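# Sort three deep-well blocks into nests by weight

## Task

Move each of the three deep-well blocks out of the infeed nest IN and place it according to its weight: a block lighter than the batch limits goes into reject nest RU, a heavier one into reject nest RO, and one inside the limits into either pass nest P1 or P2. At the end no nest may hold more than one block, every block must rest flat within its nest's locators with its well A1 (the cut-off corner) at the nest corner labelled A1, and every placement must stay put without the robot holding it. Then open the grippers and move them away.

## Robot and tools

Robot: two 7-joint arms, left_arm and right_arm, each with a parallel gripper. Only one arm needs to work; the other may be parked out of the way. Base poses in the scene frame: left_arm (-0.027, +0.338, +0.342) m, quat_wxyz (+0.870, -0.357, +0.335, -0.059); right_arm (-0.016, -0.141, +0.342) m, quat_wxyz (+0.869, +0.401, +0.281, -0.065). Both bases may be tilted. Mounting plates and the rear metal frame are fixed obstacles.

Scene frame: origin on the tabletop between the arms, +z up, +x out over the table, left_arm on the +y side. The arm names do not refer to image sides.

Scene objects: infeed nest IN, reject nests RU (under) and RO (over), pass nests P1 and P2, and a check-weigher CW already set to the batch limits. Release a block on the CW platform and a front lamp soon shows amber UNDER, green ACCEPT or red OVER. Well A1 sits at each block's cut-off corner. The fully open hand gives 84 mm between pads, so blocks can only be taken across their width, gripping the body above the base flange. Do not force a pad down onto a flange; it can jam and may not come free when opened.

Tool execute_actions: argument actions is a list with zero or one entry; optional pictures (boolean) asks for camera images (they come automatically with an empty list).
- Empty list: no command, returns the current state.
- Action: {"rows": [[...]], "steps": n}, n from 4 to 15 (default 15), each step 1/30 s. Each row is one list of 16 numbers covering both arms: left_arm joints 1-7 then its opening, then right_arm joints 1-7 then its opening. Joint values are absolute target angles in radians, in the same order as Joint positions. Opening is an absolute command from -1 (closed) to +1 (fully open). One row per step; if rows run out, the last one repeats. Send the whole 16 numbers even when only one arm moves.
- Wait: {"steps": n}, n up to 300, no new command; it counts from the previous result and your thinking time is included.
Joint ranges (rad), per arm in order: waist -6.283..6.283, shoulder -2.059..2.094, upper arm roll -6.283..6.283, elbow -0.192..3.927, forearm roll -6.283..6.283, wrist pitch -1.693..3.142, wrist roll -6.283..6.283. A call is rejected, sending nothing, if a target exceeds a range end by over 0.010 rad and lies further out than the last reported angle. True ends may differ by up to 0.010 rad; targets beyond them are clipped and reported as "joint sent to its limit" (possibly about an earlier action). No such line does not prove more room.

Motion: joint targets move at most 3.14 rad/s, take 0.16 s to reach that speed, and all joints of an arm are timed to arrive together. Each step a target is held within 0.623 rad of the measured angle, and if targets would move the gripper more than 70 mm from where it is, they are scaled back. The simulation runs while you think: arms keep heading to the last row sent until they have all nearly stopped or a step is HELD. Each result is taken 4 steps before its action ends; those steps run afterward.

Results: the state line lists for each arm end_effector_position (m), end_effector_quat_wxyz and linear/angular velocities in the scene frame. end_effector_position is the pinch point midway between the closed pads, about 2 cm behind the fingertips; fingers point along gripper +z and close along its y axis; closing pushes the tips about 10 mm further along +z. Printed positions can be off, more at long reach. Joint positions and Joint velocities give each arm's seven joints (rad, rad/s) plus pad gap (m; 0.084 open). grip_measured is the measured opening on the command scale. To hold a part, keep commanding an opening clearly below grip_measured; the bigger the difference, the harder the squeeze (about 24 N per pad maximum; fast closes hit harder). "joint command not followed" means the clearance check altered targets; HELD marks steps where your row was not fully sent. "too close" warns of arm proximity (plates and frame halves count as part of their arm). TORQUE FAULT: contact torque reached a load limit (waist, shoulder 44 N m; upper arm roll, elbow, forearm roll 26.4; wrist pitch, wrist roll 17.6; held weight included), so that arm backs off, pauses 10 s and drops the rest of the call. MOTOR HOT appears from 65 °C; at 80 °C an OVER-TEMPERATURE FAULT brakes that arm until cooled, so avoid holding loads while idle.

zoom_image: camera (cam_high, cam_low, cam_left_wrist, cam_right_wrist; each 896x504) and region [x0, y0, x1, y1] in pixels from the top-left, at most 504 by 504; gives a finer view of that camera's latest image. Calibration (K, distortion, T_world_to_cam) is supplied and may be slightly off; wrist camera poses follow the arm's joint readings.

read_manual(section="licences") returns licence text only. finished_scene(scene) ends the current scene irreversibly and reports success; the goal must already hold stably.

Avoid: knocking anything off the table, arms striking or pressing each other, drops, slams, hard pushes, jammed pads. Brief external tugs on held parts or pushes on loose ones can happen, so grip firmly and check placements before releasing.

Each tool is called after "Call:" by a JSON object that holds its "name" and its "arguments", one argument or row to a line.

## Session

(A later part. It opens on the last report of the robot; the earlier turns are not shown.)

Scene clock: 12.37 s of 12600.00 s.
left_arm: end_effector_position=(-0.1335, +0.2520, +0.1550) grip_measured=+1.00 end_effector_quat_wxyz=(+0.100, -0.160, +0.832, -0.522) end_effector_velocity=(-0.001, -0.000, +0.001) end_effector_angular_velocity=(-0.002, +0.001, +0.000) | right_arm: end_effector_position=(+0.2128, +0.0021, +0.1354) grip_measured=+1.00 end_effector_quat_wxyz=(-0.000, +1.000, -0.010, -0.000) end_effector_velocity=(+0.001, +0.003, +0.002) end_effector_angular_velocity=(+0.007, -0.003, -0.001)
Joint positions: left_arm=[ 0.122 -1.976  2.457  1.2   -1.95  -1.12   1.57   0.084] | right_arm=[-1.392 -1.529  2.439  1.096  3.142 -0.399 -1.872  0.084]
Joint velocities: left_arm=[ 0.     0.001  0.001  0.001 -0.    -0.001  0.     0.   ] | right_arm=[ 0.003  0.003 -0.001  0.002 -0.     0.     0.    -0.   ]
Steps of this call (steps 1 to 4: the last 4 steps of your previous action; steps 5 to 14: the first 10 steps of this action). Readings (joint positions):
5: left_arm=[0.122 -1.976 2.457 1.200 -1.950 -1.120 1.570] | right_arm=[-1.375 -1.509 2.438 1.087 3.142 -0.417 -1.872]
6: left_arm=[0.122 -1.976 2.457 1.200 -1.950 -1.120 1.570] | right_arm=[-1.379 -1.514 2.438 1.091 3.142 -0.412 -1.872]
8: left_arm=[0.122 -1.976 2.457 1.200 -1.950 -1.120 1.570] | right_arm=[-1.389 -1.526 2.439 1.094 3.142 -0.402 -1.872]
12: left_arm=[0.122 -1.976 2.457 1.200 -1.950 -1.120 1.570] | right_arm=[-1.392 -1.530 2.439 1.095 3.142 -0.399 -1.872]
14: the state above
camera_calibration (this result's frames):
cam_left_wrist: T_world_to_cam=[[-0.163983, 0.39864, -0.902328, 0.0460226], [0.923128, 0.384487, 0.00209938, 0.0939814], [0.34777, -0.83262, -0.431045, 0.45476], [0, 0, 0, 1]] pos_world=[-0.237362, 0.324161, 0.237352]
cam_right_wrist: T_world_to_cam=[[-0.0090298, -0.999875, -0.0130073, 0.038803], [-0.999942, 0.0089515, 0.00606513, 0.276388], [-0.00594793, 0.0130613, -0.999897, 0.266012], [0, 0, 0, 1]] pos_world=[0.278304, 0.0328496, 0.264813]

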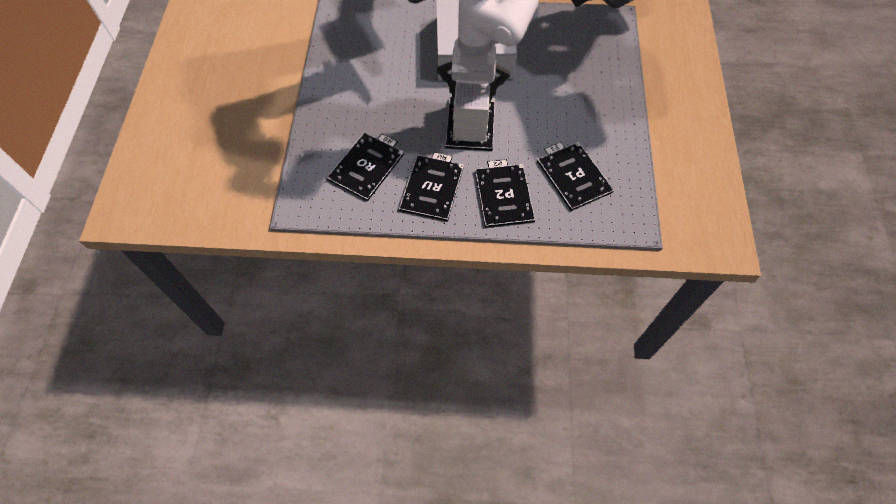

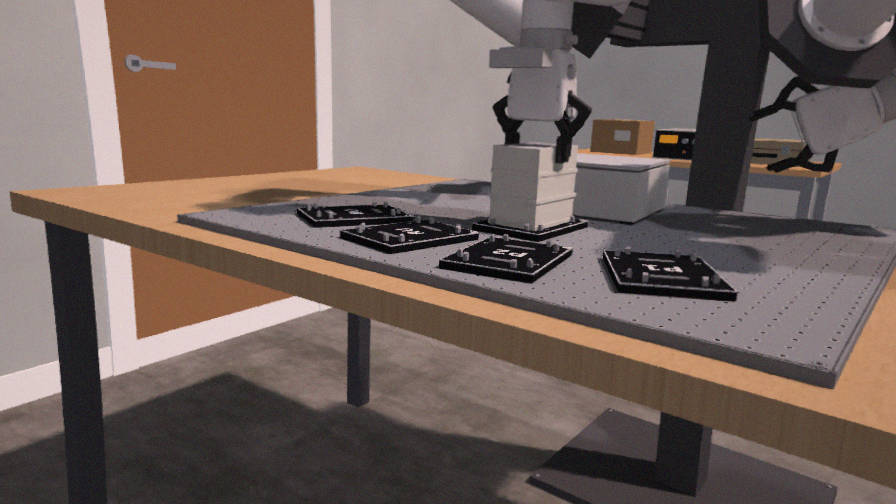

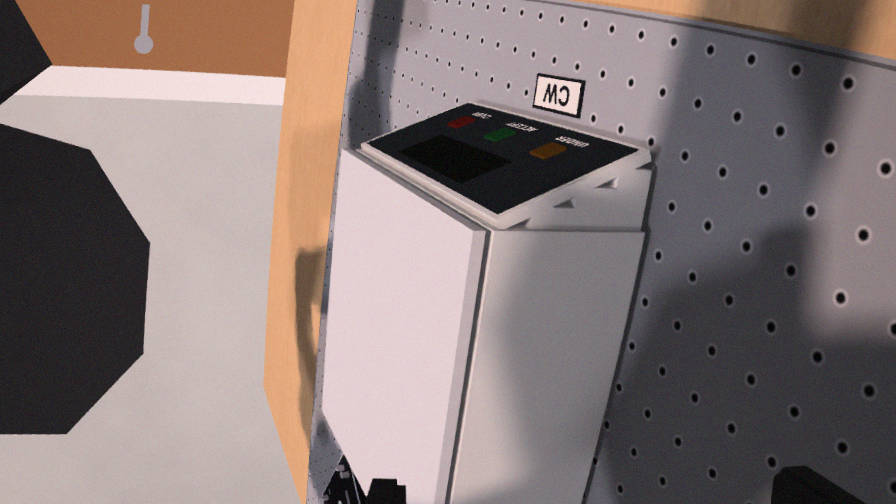

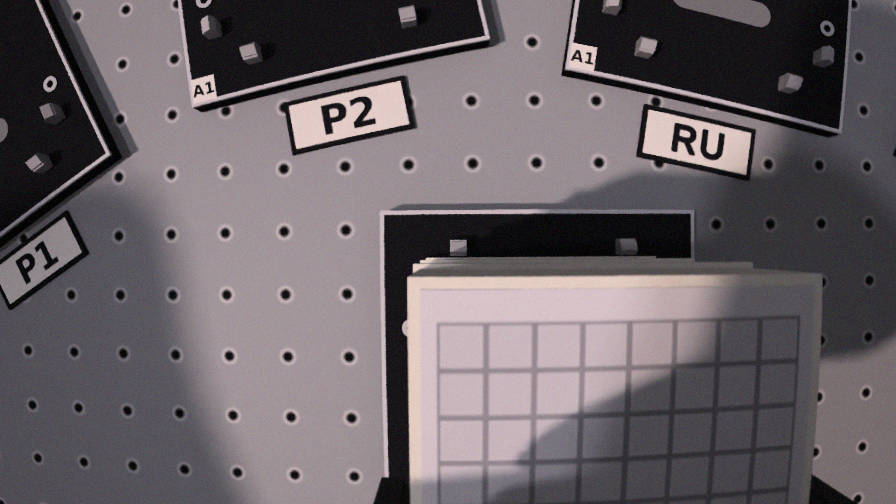

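Call:
{"name": "execute_actions", "arguments": {
  "actions": [
    {"rows":[[0.1224,-1.976,2.457,1.2,-1.95,-1.12,1.57,1,-1.4092,-1.55,2.4397,1.1052,3.1416,-0.3817,-1.8717,1]],"steps":12}
  ]
}}

Call:
{"name": "execute_actions", "arguments": {
  "actions": [
    {"rows":[[0.1224,-1.976,2.457,1.2,-1.95,-1.12,1.57,1,-1.4092,-1.55,2.4397,1.1052,3.1416,-0.3817,-1.8717,0.2]],"steps":12}
  ]
}}

Call:
{"name": "execute_actions", "arguments": {
  "actions": [
    {"rows":[[0.1224,-1.976,2.457,1.2,-1.95,-1.12,1.57,1,-1.3745,-1.5085,2.438,1.087,3.1416,-0.4175,-1.8717,0.2]],"steps":10}
  ]
}}

Call:
{"name": "execute_actions", "arguments": {
  "actions": [
    {"rows":[[0.1224,-1.976,2.457,1.2,-1.95,-1.12,1.57,1,-1.27,-1.38,2.43,1.05,3.1416,-0.55,-1.8717,0.2]],"steps":15}
  ]
}}

Call:
{"name": "execute_actions", "arguments": {
  "actions": [
    {"rows":[[0.1224,-1.976,2.457,1.2,-1.95,-1.12,1.57,1,-1.06,-1.52,2.5,1.15,3.1416,-0.5844,-2.8776,0.2]],"steps":15}
  ]
}}

Call:
{"name": "execute_actions", "arguments": {
  "actions": [
    {"steps":10}
  ]
}}

Call:
{"name": "execute_actions", "arguments": {
  "actions": [
    {"rows":[[0.1224,-1.976,2.457,1.2,-1.95,-1.12,1.57,1,-1.0363,-1.5997,2.9096,1.1785,3.1416,-0.5844,-2.8776,0.2]],"steps":15}
  ]
}}

Call:
{"name": "execute_actions", "arguments": {
  "actions": [
    {"steps":8}
  ]
}}

Call:
{"name": "execute_actions", "arguments": {
  "actions": [
    {"rows":[[0.1224,-1.976,2.457,1.2,-1.95,-1.12,1.57,1,-1.0685,-1.734,2.9065,1.2105,3.1416,-0.478,-2.8776,0.2]],"steps":15}
  ]
}}

Call:
{"name": "execute_actions", "arguments": {
  "actions": [
    {"steps":8}
  ],
  "pictures": true
}}

Scene clock: 13.17 s of 12600.00 s.
left_arm: end_effector_position=(-0.1335, +0.2520, +0.1550) grip_measured=+1.00 end_effector_quat_wxyz=(+0.100, -0.160, +0.832, -0.522) end_effector_velocity=(+0.001, +0.000, -0.000) end_effector_angular_velocity=(+0.001, -0.002, +0.000) | right_arm: end_effector_position=(+0.2125, +0.0018, +0.1256) grip_measured=+1.00 end_effector_quat_wxyz=(+0.000, +1.000, -0.010, -0.000) end_effector_velocity=(+0.003, +0.007, +0.004) end_effector_angular_velocity=(+0.015, -0.007, -0.002)
Joint positions: left_arm=[ 0.122 -1.976  2.457  1.2   -1.95  -1.12   1.57   0.084] | right_arm=[-1.409 -1.55   2.44   1.105  3.142 -0.382 -1.872  0.084]
Joint velocities: left_arm=[-0.    -0.001 -0.001 -0.001  0.    -0.    -0.    -0.   ] | right_arm=[ 0.006  0.006 -0.002  0.007 -0.     0.001  0.001  0.   ]
Steps of this call (steps 1 to 4: the last 4 steps of your previous action; steps 5 to 15: the robot went on to your last target; step 16: nothing new was sent; steps 17 to 24: the first 8 steps of this action). Readings (joint positions):
17: left_arm=[0.122 -1.976 2.457 1.200 -1.950 -1.120 1.570] | right_arm=[-1.393 -1.530 2.439 1.096 3.142 -0.398 -1.872]
18: left_arm=[0.122 -1.976 2.457 1.200 -1.950 -1.120 1.570] | right_arm=[-1.396 -1.535 2.439 1.099 3.142 -0.393 -1.872]
20: left_arm=[0.122 -1.976 2.457 1.200 -1.950 -1.120 1.570] | right_arm=[-1.406 -1.547 2.440 1.104 3.142 -0.385 -1.872]
24: the state above

Scene clock: 13.57 s of 12600.00 s.
left_arm: end_effector_position=(-0.1335, +0.2520, +0.1550) grip_measured=+1.00 end_effector_quat_wxyz=(+0.100, -0.160, +0.832, -0.522) end_effector_velocity=(-0.000, +0.001, -0.000) end_effector_angular_velocity=(+0.002, +0.000, -0.001) | right_arm: end_effector_position=(+0.2127, +0.0021, +0.1259) grip_measured=+0.96 end_effector_quat_wxyz=(-0.000, +1.000, -0.010, -0.000) end_effector_velocity=(-0.000, -0.000, -0.000) end_effector_angular_velocity=(+0.000, +0.000, -0.000)
Joint positions: left_arm=[ 0.122 -1.976  2.457  1.2   -1.95  -1.12   1.57   0.084] | right_arm=[-1.409 -1.55   2.44   1.105  3.142 -0.382 -1.872  0.083]
Joint velocities: left_arm=[-0.     0.    -0.002  0.    -0.     0.     0.     0.   ] | right_arm=[-0.    -0.     0.    -0.     0.001  0.001 -0.     0.   ]
Steps of this call (steps 1 to 4: the last 4 steps of your previous action; steps 5 to 12: the first 8 steps of this action). Readings (joint positions):
5: left_arm=[0.122 -1.976 2.457 1.200 -1.950 -1.120 1.570] | right_arm=[-1.409 -1.550 2.440 1.105 3.142 -0.382 -1.872]
6: left_arm=[0.122 -1.976 2.457 1.200 -1.950 -1.120 1.570] | right_arm=[-1.409 -1.550 2.440 1.105 3.142 -0.382 -1.872]
8: left_arm=[0.122 -1.976 2.457 1.200 -1.950 -1.120 1.570] | right_arm=[-1.409 -1.550 2.440 1.105 3.142 -0.382 -1.872]
12: the state above

Scene clock: 13.90 s of 12600.00 s.
left_arm: end_effector_position=(-0.1335, +0.2520, +0.1550) grip_measured=+1.00 end_effector_quat_wxyz=(+0.100, -0.160, +0.832, -0.522) end_effector_velocity=(+0.000, -0.000, +0.000) end_effector_angular_velocity=(+0.000, +0.000, +0.000) | right_arm: end_effector_position=(+0.2135, +0.0041, +0.1458) grip_measured=+0.96 end_effector_quat_wxyz=(-0.003, +1.000, -0.010, +0.001) end_effector_velocity=(+0.002, +0.008, +0.024) end_effector_angular_velocity=(+0.017, -0.004, -0.002)
Joint positions: left_arm=[ 0.122 -1.976  2.457  1.2   -1.95  -1.12   1.57   0.084] | right_arm=[-1.374 -1.508  2.438  1.09   3.142 -0.415 -1.872  0.083]
Joint velocities: left_arm=[ 0.     0.     0.001 -0.    -0.     0.001  0.     0.   ] | right_arm=[ 0.039  0.047 -0.002 -0.006  0.001 -0.038  0.001 -0.   ]
Steps of this call (steps 1 to 4: the last 4 steps of your previous action; steps 5 to 10: the first 6 steps of this action). Readings (joint positions):
5: left_arm=[0.122 -1.976 2.457 1.200 -1.950 -1.120 1.570] | right_arm=[-1.408 -1.549 2.440 1.105 3.142 -0.383 -1.872]
6: left_arm=[0.122 -1.976 2.457 1.200 -1.950 -1.120 1.570] | right_arm=[-1.403 -1.543 2.440 1.100 3.142 -0.390 -1.872]
8: left_arm=[0.122 -1.976 2.457 1.200 -1.950 -1.120 1.570] | right_arm=[-1.382 -1.518 2.438 1.089 3.142 -0.410 -1.872]
10: the state above

Scene clock: 14.40 s of 12600.00 s.
left_arm: end_effector_position=(-0.1335, +0.2520, +0.1550) grip_measured=+1.00 end_effector_quat_wxyz=(+0.100, -0.160, +0.832, -0.522) end_effector_velocity=(+0.000, +0.001, -0.001) end_effector_angular_velocity=(+0.003, -0.001, -0.000) | right_arm: end_effector_position=(+0.2095, -0.0001, +0.2083) grip_measured=+0.96 end_effector_quat_wxyz=(+0.001, +1.000, -0.009, -0.004) end_effector_velocity=(-0.006, -0.030, -0.021) end_effector_angular_velocity=(-0.080, +0.022, -0.008)
Joint positions: left_arm=[ 0.122 -1.976  2.457  1.2   -1.95  -1.12   1.57   0.084] | right_arm=[-1.27  -1.381  2.43   1.049  3.142 -0.55  -1.872  0.083]
Joint velocities: left_arm=[ 0.    -0.001 -0.002 -0.001  0.     0.001  0.    -0.   ] | right_arm=[-0.03  -0.032 -0.004 -0.034 -0.001 -0.005  0.     0.   ]
Steps of this call (steps 1 to 4: the last 4 steps of your previous action; steps 5 to 15: the first 11 steps of this action). Readings (joint positions):
5: left_arm=[0.122 -1.976 2.457 1.200 -1.950 -1.120 1.570] | right_arm=[-1.374 -1.508 2.438 1.086 3.142 -0.418 -1.872]
6: left_arm=[0.122 -1.976 2.457 1.200 -1.950 -1.120 1.570] | right_arm=[-1.369 -1.501 2.438 1.082 3.142 -0.429 -1.872]
8: left_arm=[0.122 -1.976 2.457 1.200 -1.950 -1.120 1.570] | right_arm=[-1.323 -1.445 2.434 1.061 3.142 -0.490 -1.872]
12: left_arm=[0.122 -1.976 2.457 1.200 -1.950 -1.120 1.570] | right_arm=[-1.266 -1.376 2.430 1.057 3.142 -0.547 -1.872]
15: the state above

Scene clock: 14.90 s of 12600.00 s.
left_arm: end_effector_position=(-0.1335, +0.2520, +0.1550) grip_measured=+1.00 end_effector_quat_wxyz=(+0.100, -0.160, +0.832, -0.522) end_effector_velocity=(-0.001, +0.000, +0.000) end_effector_angular_velocity=(+0.001, +0.002, -0.001) | right_arm: end_effector_position=(+0.1890, +0.0480, +0.2328) grip_measured=+0.96 end_effector_quat_wxyz=(+0.013, +0.895, +0.439, +0.077) end_effector_velocity=(-0.034, +0.058, +0.036) end_effector_angular_velocity=(-0.409, -0.434, +3.071)
Joint positions: left_arm=[ 0.122 -1.976  2.457  1.2   -1.95  -1.12   1.57   0.084] | right_arm=[-1.086 -1.503  2.495  1.14   3.142 -0.579 -2.616  0.083]
Joint velocities: left_arm=[ 0.     0.001 -0.001  0.001 -0.     0.001  0.     0.   ] | right_arm=[ 0.342 -0.222  0.084  0.127 -0.004 -0.062 -2.804  0.   ]
Steps of this call (steps 1 to 4: the last 4 steps of your previous action; steps 5 to 15: the first 11 steps of this action). Readings (joint positions):
5: left_arm=[0.122 -1.976 2.457 1.200 -1.950 -1.120 1.570] | right_arm=[-1.271 -1.381 2.430 1.050 3.142 -0.550 -1.873]
6: left_arm=[0.122 -1.976 2.457 1.200 -1.950 -1.120 1.570] | right_arm=[-1.268 -1.384 2.430 1.052 3.142 -0.551 -1.884]
8: left_arm=[0.122 -1.976 2.457 1.200 -1.950 -1.120 1.570] | right_arm=[-1.245 -1.404 2.435 1.067 3.141 -0.555 -1.958]
12: left_arm=[0.122 -1.976 2.457 1.200 -1.950 -1.120 1.570] | right_arm=[-1.138 -1.471 2.476 1.118 3.142 -0.571 -2.310]
15: the state above

Scene clock: 15.23 s of 12600.00 s.
left_arm: end_effector_position=(-0.1335, +0.2520, +0.1550) grip_measured=+1.00 end_effector_quat_wxyz=(+0.100, -0.160, +0.832, -0.522) end_effector_velocity=(-0.000, +0.001, +0.000) end_effector_angular_velocity=(+0.001, +0.001, -0.001) | right_arm: end_effector_position=(+0.1877, +0.0519, +0.2354) grip_measured=+0.96 end_effector_quat_wxyz=(+0.029, +0.824, +0.560, +0.085) end_effector_velocity=(-0.004, +0.003, +0.001) end_effector_angular_velocity=(+0.003, +0.001, +0.017)
Joint positions: left_arm=[ 0.122 -1.976  2.457  1.2   -1.95  -1.12   1.57   0.084] | right_arm=[-1.061 -1.52   2.499  1.149  3.142 -0.584 -2.877  0.083]
Joint velocities: left_arm=[-0.     0.002 -0.001 -0.001 -0.     0.001  0.     0.   ] | right_arm=[ 0.003 -0.001  0.008  0.004  0.001 -0.    -0.009  0.   ]
Kept back: nothing.
Steps of this call (steps 1 to 4: the last 4 steps of your previous action; steps 5 to 10: the robot went on to your last target). Readings (joint positions):
1: left_arm=[0.122 -1.976 2.457 1.200 -1.950 -1.120 1.570] | right_arm=[-1.076 -1.509 2.497 1.143 3.142 -0.581 -2.702]
2: left_arm=[0.122 -1.976 2.457 1.200 -1.950 -1.120 1.570] | right_arm=[-1.069 -1.514 2.499 1.146 3.142 -0.583 -2.772]
4: left_arm=[0.122 -1.976 2.457 1.200 -1.950 -1.120 1.570] | right_arm=[-1.062 -1.519 2.500 1.149 3.142 -0.584 -2.851]
8: left_arm=[0.122 -1.976 2.457 1.200 -1.950 -1.120 1.570] | right_arm=[-1.061 -1.520 2.499 1.149 3.141 -0.584 -2.876]
10: the state above

Scene clock: 15.60 s of 12600.00 s.
left_arm: end_effector_position=(-0.1335, +0.2520, +0.1550) grip_measured=+1.00 end_effector_quat_wxyz=(+0.100, -0.160, +0.832, -0.522) end_effector_velocity=(-0.000, +0.000, +0.000) end_effector_angular_velocity=(-0.001, -0.001, -0.000) | right_arm: end_effector_position=(+0.0259, +0.0423, +0.2037) grip_measured=+0.96 end_effector_quat_wxyz=(+0.004, +0.725, +0.689, +0.013) end_effector_velocity=(-0.485, -0.122, -0.070) end_effector_angular_velocity=(-0.236, +0.439, +0.945)
Joint positions: left_arm=[ 0.122 -1.976  2.457  1.2   -1.95  -1.12   1.57   0.084] | right_arm=[-1.04  -1.589  2.852  1.174  3.142 -0.584 -2.877  0.083]
Joint velocities: left_arm=[-0.    -0.    -0.     0.     0.    -0.002  0.    -0.   ] | right_arm=[ 0.074 -0.207  1.056  0.065  0.012 -0.    -0.006 -0.   ]
Steps of this call (steps 1 to 11: the first 11 steps of this action). Readings (joint positions):
1: left_arm=[0.122 -1.976 2.457 1.200 -1.950 -1.120 1.570] | right_arm=[-1.061 -1.520 2.500 1.150 3.141 -0.584 -2.877]
2: left_arm=[0.122 -1.976 2.457 1.200 -1.950 -1.120 1.570] | right_arm=[-1.061 -1.521 2.507 1.150 3.141 -0.585 -2.877]
4: left_arm=[0.122 -1.976 2.457 1.200 -1.950 -1.120 1.570] | right_arm=[-1.059 -1.532 2.566 1.156 3.140 -0.584 -2.877]
8: left_arm=[0.122 -1.976 2.457 1.200 -1.950 -1.120 1.570] | right_arm=[-1.047 -1.566 2.738 1.167 3.142 -0.584 -2.877]
11: the state above

Scene clock: 15.87 s of 12600.00 s.
left_arm: end_effector_position=(-0.1335, +0.2520, +0.1550) grip_measured=+1.00 end_effector_quat_wxyz=(+0.100, -0.160, +0.832, -0.522) end_effector_velocity=(+0.000, -0.000, -0.001) end_effector_angular_velocity=(+0.001, -0.000, +0.001) | right_arm: end_effector_position=(+0.0018, +0.0359, +0.2006) grip_measured=+0.96 end_effector_quat_wxyz=(+0.000, +0.709, +0.706, +0.001) end_effector_velocity=(-0.005, +0.000, +0.001) end_effector_angular_velocity=(+0.002, +0.006, +0.010)
Joint positions: left_arm=[ 0.122 -1.976  2.457  1.2   -1.95  -1.12   1.57   0.084] | right_arm=[-1.037 -1.599  2.905  1.179  3.141 -0.585 -2.878  0.083]
Joint velocities: left_arm=[ 0.    -0.001 -0.     0.     0.     0.001  0.    -0.   ] | right_arm=[ 0.001  0.001  0.01   0.002 -0.001  0.001 -0.    -0.   ]
Kept back: nothing.
Steps of this call (steps 1 to 4: the last 4 steps of your previous action; steps 5 to 8: the robot went on to your last target). Readings (joint positions):
1: left_arm=[0.122 -1.976 2.457 1.200 -1.950 -1.120 1.570] | right_arm=[-1.037 -1.595 2.883 1.176 3.142 -0.584 -2.877]
2: left_arm=[0.122 -1.976 2.457 1.200 -1.950 -1.120 1.570] | right_arm=[-1.035 -1.599 2.903 1.177 3.143 -0.584 -2.878]
4: left_arm=[0.122 -1.976 2.457 1.200 -1.950 -1.120 1.570] | right_arm=[-1.035 -1.600 2.912 1.177 3.142 -0.585 -2.878]
8: the state above

Scene clock: 16.23 s of 12600.00 s.
left_arm: end_effector_position=(-0.1335, +0.2520, +0.1550) grip_measured=+1.00 end_effector_quat_wxyz=(+0.100, -0.160, +0.832, -0.522) end_effector_velocity=(+0.000, -0.000, +0.000) end_effector_angular_velocity=(-0.001, -0.001, +0.001) | right_arm: end_effector_position=(-0.0004, +0.0358, +0.1445) grip_measured=+0.96 end_effector_quat_wxyz=(-0.001, +0.707, +0.707, +0.000) end_effector_velocity=(-0.007, +0.041, +0.026) end_effector_angular_velocity=(+0.098, +0.021, -0.002)
Joint positions: left_arm=[ 0.122 -1.976  2.457  1.2   -1.95  -1.12   1.57   0.084] | right_arm=[-1.068 -1.734  2.906  1.211  3.142 -0.478 -2.878  0.083]
Joint velocities: left_arm=[ 0.    -0.     0.     0.    -0.    -0.001  0.     0.   ] | right_arm=[ 0.012  0.049 -0.004  0.045 -0.003  0.004  0.     0.   ]
Steps of this call (steps 1 to 11: the first 11 steps of this action). Readings (joint positions):
1: left_arm=[0.122 -1.976 2.457 1.200 -1.950 -1.120 1.570] | right_arm=[-1.037 -1.600 2.906 1.179 3.141 -0.584 -2.878]
2: left_arm=[0.122 -1.976 2.457 1.200 -1.950 -1.120 1.570] | right_arm=[-1.040 -1.607 2.906 1.182 3.141 -0.575 -2.878]
4: left_arm=[0.122 -1.976 2.457 1.200 -1.950 -1.120 1.570] | right_arm=[-1.054 -1.665 2.905 1.202 3.141 -0.526 -2.878]
8: left_arm=[0.122 -1.976 2.457 1.200 -1.950 -1.120 1.570] | right_arm=[-1.070 -1.740 2.907 1.203 3.142 -0.480 -2.878]
11: the state above

Scene clock: 16.50 s of 12600.00 s.
left_arm: end_effector_position=(-0.1335, +0.2520, +0.1550) grip_measured=+1.00 end_effector_quat_wxyz=(+0.100, -0.160, +0.832, -0.522) end_effector_velocity=(-0.001, +0.001, +0.000) end_effector_angular_velocity=(+0.001, +0.001, -0.001) | right_arm: end_effector_position=(-0.0005, +0.0356, +0.1445) grip_measured=+0.96 end_effector_quat_wxyz=(-0.001, +0.707, +0.707, +0.000) end_effector_velocity=(+0.001, -0.001, -0.002) end_effector_angular_velocity=(-0.002, -0.002, -0.002)
Joint positions: left_arm=[ 0.122 -1.976  2.457  1.2   -1.95  -1.12   1.57   0.084] | right_arm=[-1.068 -1.733  2.906  1.21   3.142 -0.478 -2.878  0.083]
Joint velocities: left_arm=[ 0.     0.001 -0.001  0.     0.    -0.001  0.     0.   ] | right_arm=[-0.002 -0.003 -0.002 -0.    -0.     0.001 -0.     0.   ]
Kept back: nothing.
Steps of this call (steps 1 to 4: the last 4 steps of your previous action; steps 5 to 8: the robot went on to your last target). Readings (joint positions):
1: left_arm=[0.122 -1.976 2.457 1.200 -1.950 -1.120 1.570] | right_arm=[-1.068 -1.732 2.906 1.212 3.142 -0.478 -2.878]
2: left_arm=[0.122 -1.976 2.457 1.200 -1.950 -1.120 1.570] | right_arm=[-1.068 -1.732 2.906 1.212 3.142 -0.478 -2.878]
4: left_arm=[0.122 -1.976 2.457 1.200 -1.950 -1.120 1.570] | right_arm=[-1.068 -1.732 2.906 1.211 3.142 -0.478 -2.878]
8: the state above
camera_calibration (this result's frames):
cam_left_wrist: T_world_to_cam=[[-0.163983, 0.398639, -0.902328, 0.0460229], [0.923128, 0.384487, 0.00209927, 0.0939815], [0.34777, -0.83262, -0.431045, 0.45476], [0, 0, 0, 1]] pos_world=[-0.237362, 0.324161, 0.237352]
cam_right_wrist: T_world_to_cam=[[0.999854, 0.0111219, -0.0129388, 0.0349928], [0.0111828, -0.999927, 0.00463689, 0.0994296], [-0.0128863, -0.0047809, -0.999906, 0.273963], [0, 0, 0, 1]] pos_world=[-0.0325692, 0.100343, 0.273929]

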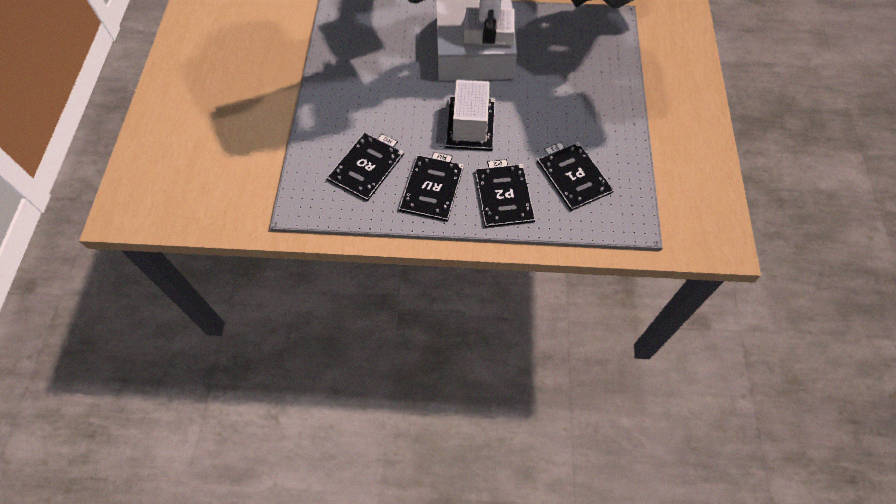

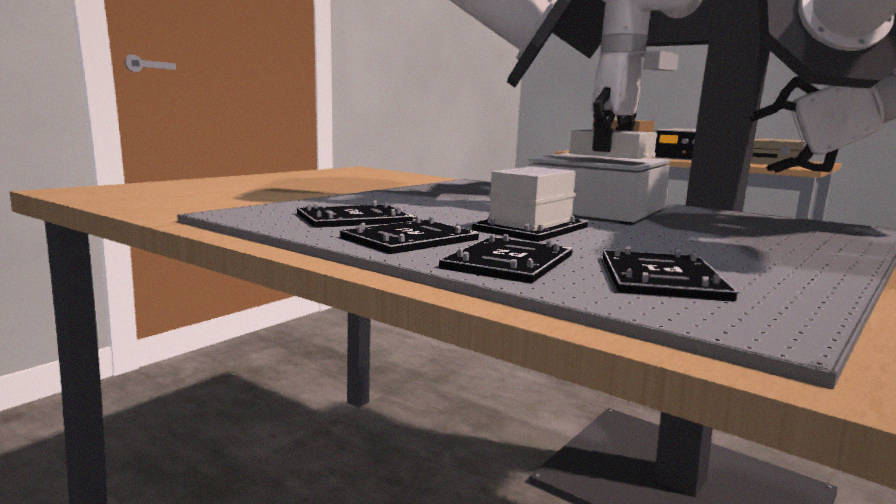

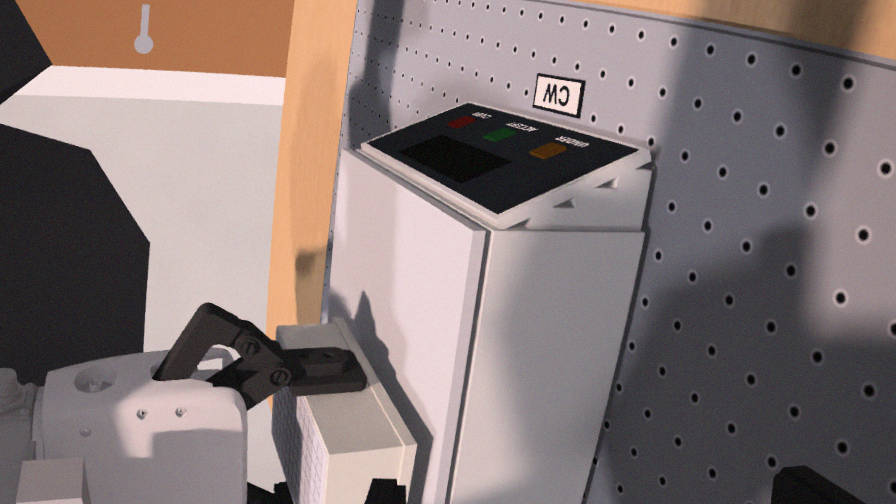

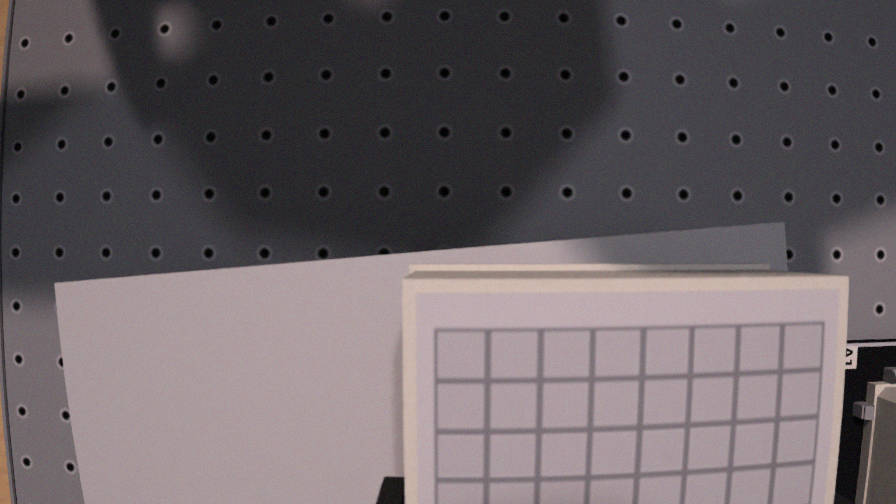

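On the platform.

Call:
{"name": "execute_actions", "arguments": {
  "actions": [
    {"rows":[[0.1224,-1.976,2.457,1.2,-1.95,-1.12,1.57,1,-1.0745,-1.759,2.906,1.2173,3.1416,-0.459,-2.8776,0.2]],"steps":15}
  ]
}}

Call:
{"name": "execute_actions", "arguments": {
  "actions": [
    {"rows":[[0.1224,-1.976,2.457,1.2,-1.95,-1.12,1.57,1,-1.0745,-1.759,2.906,1.2173,3.1416,-0.459,-2.8776,1]],"steps":15}
  ]
}}

Call:
{"name": "execute_actions", "arguments": {
  "actions": [
    {"steps":45}
  ],
  "pictures": true
}}

Scene clock: 17.00 s of 12600.00 s.
left_arm: end_effector_position=(-0.1335, +0.2520, +0.1550) grip_measured=+1.00 end_effector_quat_wxyz=(+0.100, -0.160, +0.832, -0.522) end_effector_velocity=(+0.001, -0.001, -0.000) end_effector_angular_velocity=(-0.002, -0.002, +0.002) | right_arm: end_effector_position=(-0.0007, +0.0352, +0.1341) grip_measured=+0.96 end_effector_quat_wxyz=(-0.001, +0.707, +0.707, -0.000) end_effector_velocity=(-0.001, +0.001, +0.001) end_effector_angular_velocity=(+0.003, +0.002, -0.000)
Joint positions: left_arm=[ 0.122 -1.976  2.457  1.2   -1.95  -1.12   1.57   0.084] | right_arm=[-1.074 -1.759  2.906  1.218  3.142 -0.459 -2.878  0.083]
Joint velocities: left_arm=[ 0.    -0.002  0.001 -0.    -0.    -0.001  0.     0.   ] | right_arm=[-0.     0.003  0.001  0.001  0.     0.     0.    -0.   ]
Steps of this call (steps 1 to 4: the robot went on to your last target; steps 5 to 15: the first 11 steps of this action). Readings (joint positions):
5: left_arm=[0.122 -1.976 2.457 1.200 -1.950 -1.120 1.570] | right_arm=[-1.069 -1.734 2.906 1.211 3.142 -0.477 -2.878]
6: left_arm=[0.122 -1.976 2.457 1.200 -1.950 -1.120 1.570] | right_arm=[-1.070 -1.740 2.906 1.214 3.142 -0.472 -2.878]
8: left_arm=[0.122 -1.976 2.457 1.200 -1.950 -1.120 1.570] | right_arm=[-1.073 -1.754 2.906 1.217 3.142 -0.462 -2.878]
12: left_arm=[0.122 -1.976 2.457 1.200 -1.950 -1.120 1.570] | right_arm=[-1.075 -1.760 2.906 1.217 3.142 -0.459 -2.878]
15: the state above

Scene clock: 17.50 s of 12600.00 s.
left_arm: end_effector_position=(-0.1335, +0.2520, +0.1550) grip_measured=+1.00 end_effector_quat_wxyz=(+0.100, -0.160, +0.832, -0.522) end_effector_velocity=(+0.000, -0.000, +0.000) end_effector_angular_velocity=(-0.001, -0.000, +0.001) | right_arm: end_effector_position=(-0.0006, +0.0350, +0.1340) grip_measured=+1.00 end_effector_quat_wxyz=(-0.001, +0.707, +0.707, -0.000) end_effector_velocity=(-0.001, -0.001, -0.001) end_effector_angular_velocity=(-0.002, +0.001, +0.000)
Joint positions: left_arm=[ 0.122 -1.976  2.457  1.2   -1.95  -1.12   1.57   0.084] | right_arm=[-1.074 -1.759  2.906  1.217  3.142 -0.459 -2.878  0.084]
Joint velocities: left_arm=[ 0.    -0.     0.001  0.     0.    -0.001  0.     0.   ] | right_arm=[-0.    -0.001  0.002 -0.001 -0.     0.     0.001  0.   ]
Steps of this call (steps 1 to 4: the last 4 steps of your previous action; steps 5 to 15: the first 11 steps of this action). Readings (joint positions):
5: left_arm=[0.122 -1.976 2.457 1.200 -1.950 -1.120 1.570] | right_arm=[-1.074 -1.759 2.906 1.217 3.142 -0.459 -2.878]
6: left_arm=[0.122 -1.976 2.457 1.200 -1.950 -1.120 1.570] | right_arm=[-1.074 -1.759 2.906 1.217 3.142 -0.459 -2.878]
8: left_arm=[0.122 -1.976 2.457 1.200 -1.950 -1.120 1.570] | right_arm=[-1.074 -1.759 2.906 1.217 3.142 -0.459 -2.878]
12: left_arm=[0.122 -1.976 2.457 1.200 -1.950 -1.120 1.570] | right_arm=[-1.074 -1.759 2.906 1.218 3.142 -0.459 -2.878]
15: the state above

Scene clock: 19.00 s of 12600.00 s.
left_arm: end_effector_position=(-0.1335, +0.2520, +0.1550) grip_measured=+1.00 end_effector_quat_wxyz=(+0.100, -0.160, +0.832, -0.522) end_effector_velocity=(-0.000, +0.001, -0.001) end_effector_angular_velocity=(+0.002, +0.001, -0.001) | right_arm: end_effector_position=(-0.0006, +0.0349, +0.1339) grip_measured=+1.00 end_effector_quat_wxyz=(-0.001, +0.707, +0.707, -0.000) end_effector_velocity=(-0.000, +0.000, -0.000) end_effector_angular_velocity=(+0.000, +0.001, -0.001)
Joint positions: left_arm=[ 0.122 -1.976  2.457  1.2   -1.95  -1.12   1.57   0.084] | right_arm=[-1.075 -1.759  2.906  1.217  3.142 -0.459 -2.878  0.084]
Joint velocities: left_arm=[ 0.     0.    -0.002  0.    -0.     0.001  0.     0.   ] | right_arm=[-0.    -0.     0.001  0.     0.     0.001  0.001  0.   ]
Kept back: nothing.
Steps of this call (steps 1 to 4: the last 4 steps of your previous action; steps 5 to 15: the robot went on to your last target; steps 16 to 45: nothing new was sent). Readings (joint positions):
1: left_arm=[0.122 -1.976 2.457 1.200 -1.950 -1.120 1.570] | right_arm=[-1.074 -1.759 2.906 1.217 3.142 -0.459 -2.878]
2: left_arm=[0.122 -1.976 2.457 1.200 -1.950 -1.120 1.570] | right_arm=[-1.074 -1.759 2.906 1.217 3.142 -0.459 -2.878]
4: left_arm=[0.122 -1.976 2.457 1.200 -1.950 -1.120 1.570] | right_arm=[-1.074 -1.759 2.906 1.217 3.142 -0.459 -2.878]
8: left_arm=[0.122 -1.976 2.457 1.200 -1.950 -1.120 1.570] | right_arm=[-1.074 -1.759 2.906 1.217 3.142 -0.459 -2.878]
45: the state above
All arms were judged still, so your last target was given up. Only a new action makes them travel on or press farther. Fingers that are still opening or closing keep moving.
camera_calibration (this result's frames):
cam_left_wrist: T_world_to_cam=[[-0.163983, 0.39864, -0.902328, 0.0460227], [0.923128, 0.384487, 0.00209948, 0.0939814], [0.34777, -0.83262, -0.431045, 0.45476], [0, 0, 0, 1]] pos_world=[-0.237362, 0.324161, 0.237352]
cam_right_wrist: T_world_to_cam=[[0.999845, 0.0116346, -0.0131834, 0.0350294], [0.011702, -0.999919, 0.00504636, 0.0987406], [-0.0131236, -0.00519985, -0.9999, 0.263405], [0, 0, 0, 1]] pos_world=[-0.0327226, 0.0996947, 0.263343]

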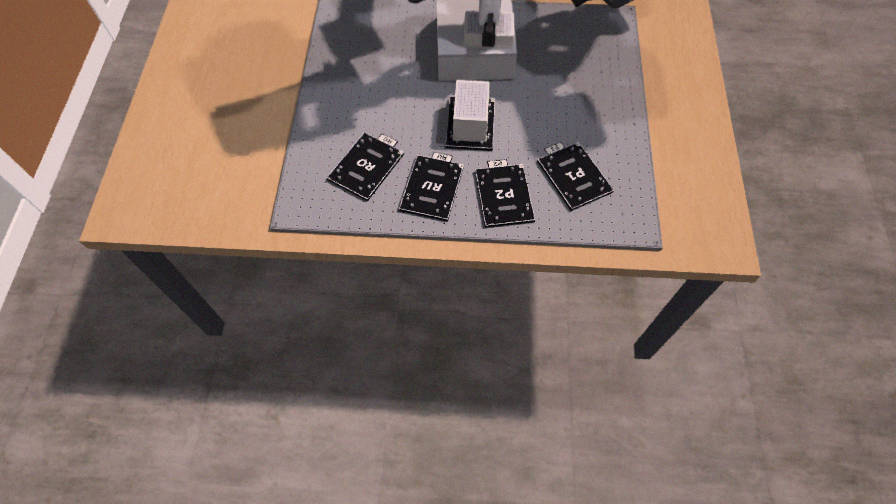

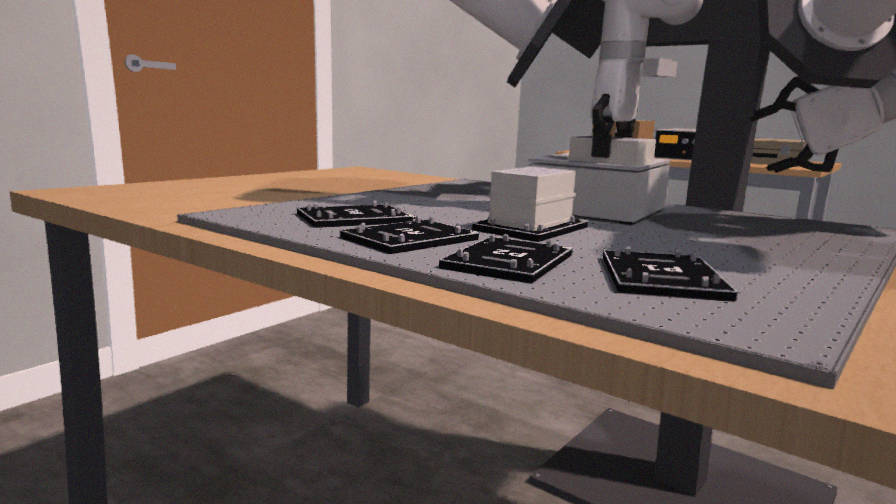

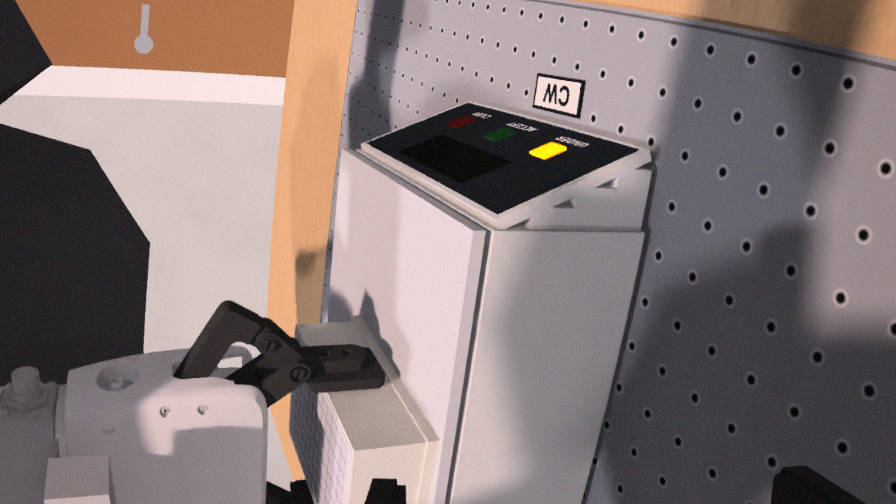

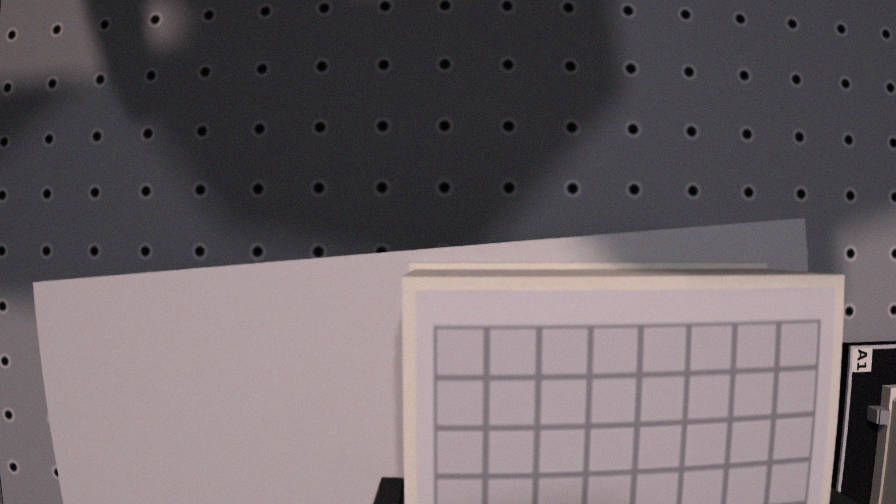

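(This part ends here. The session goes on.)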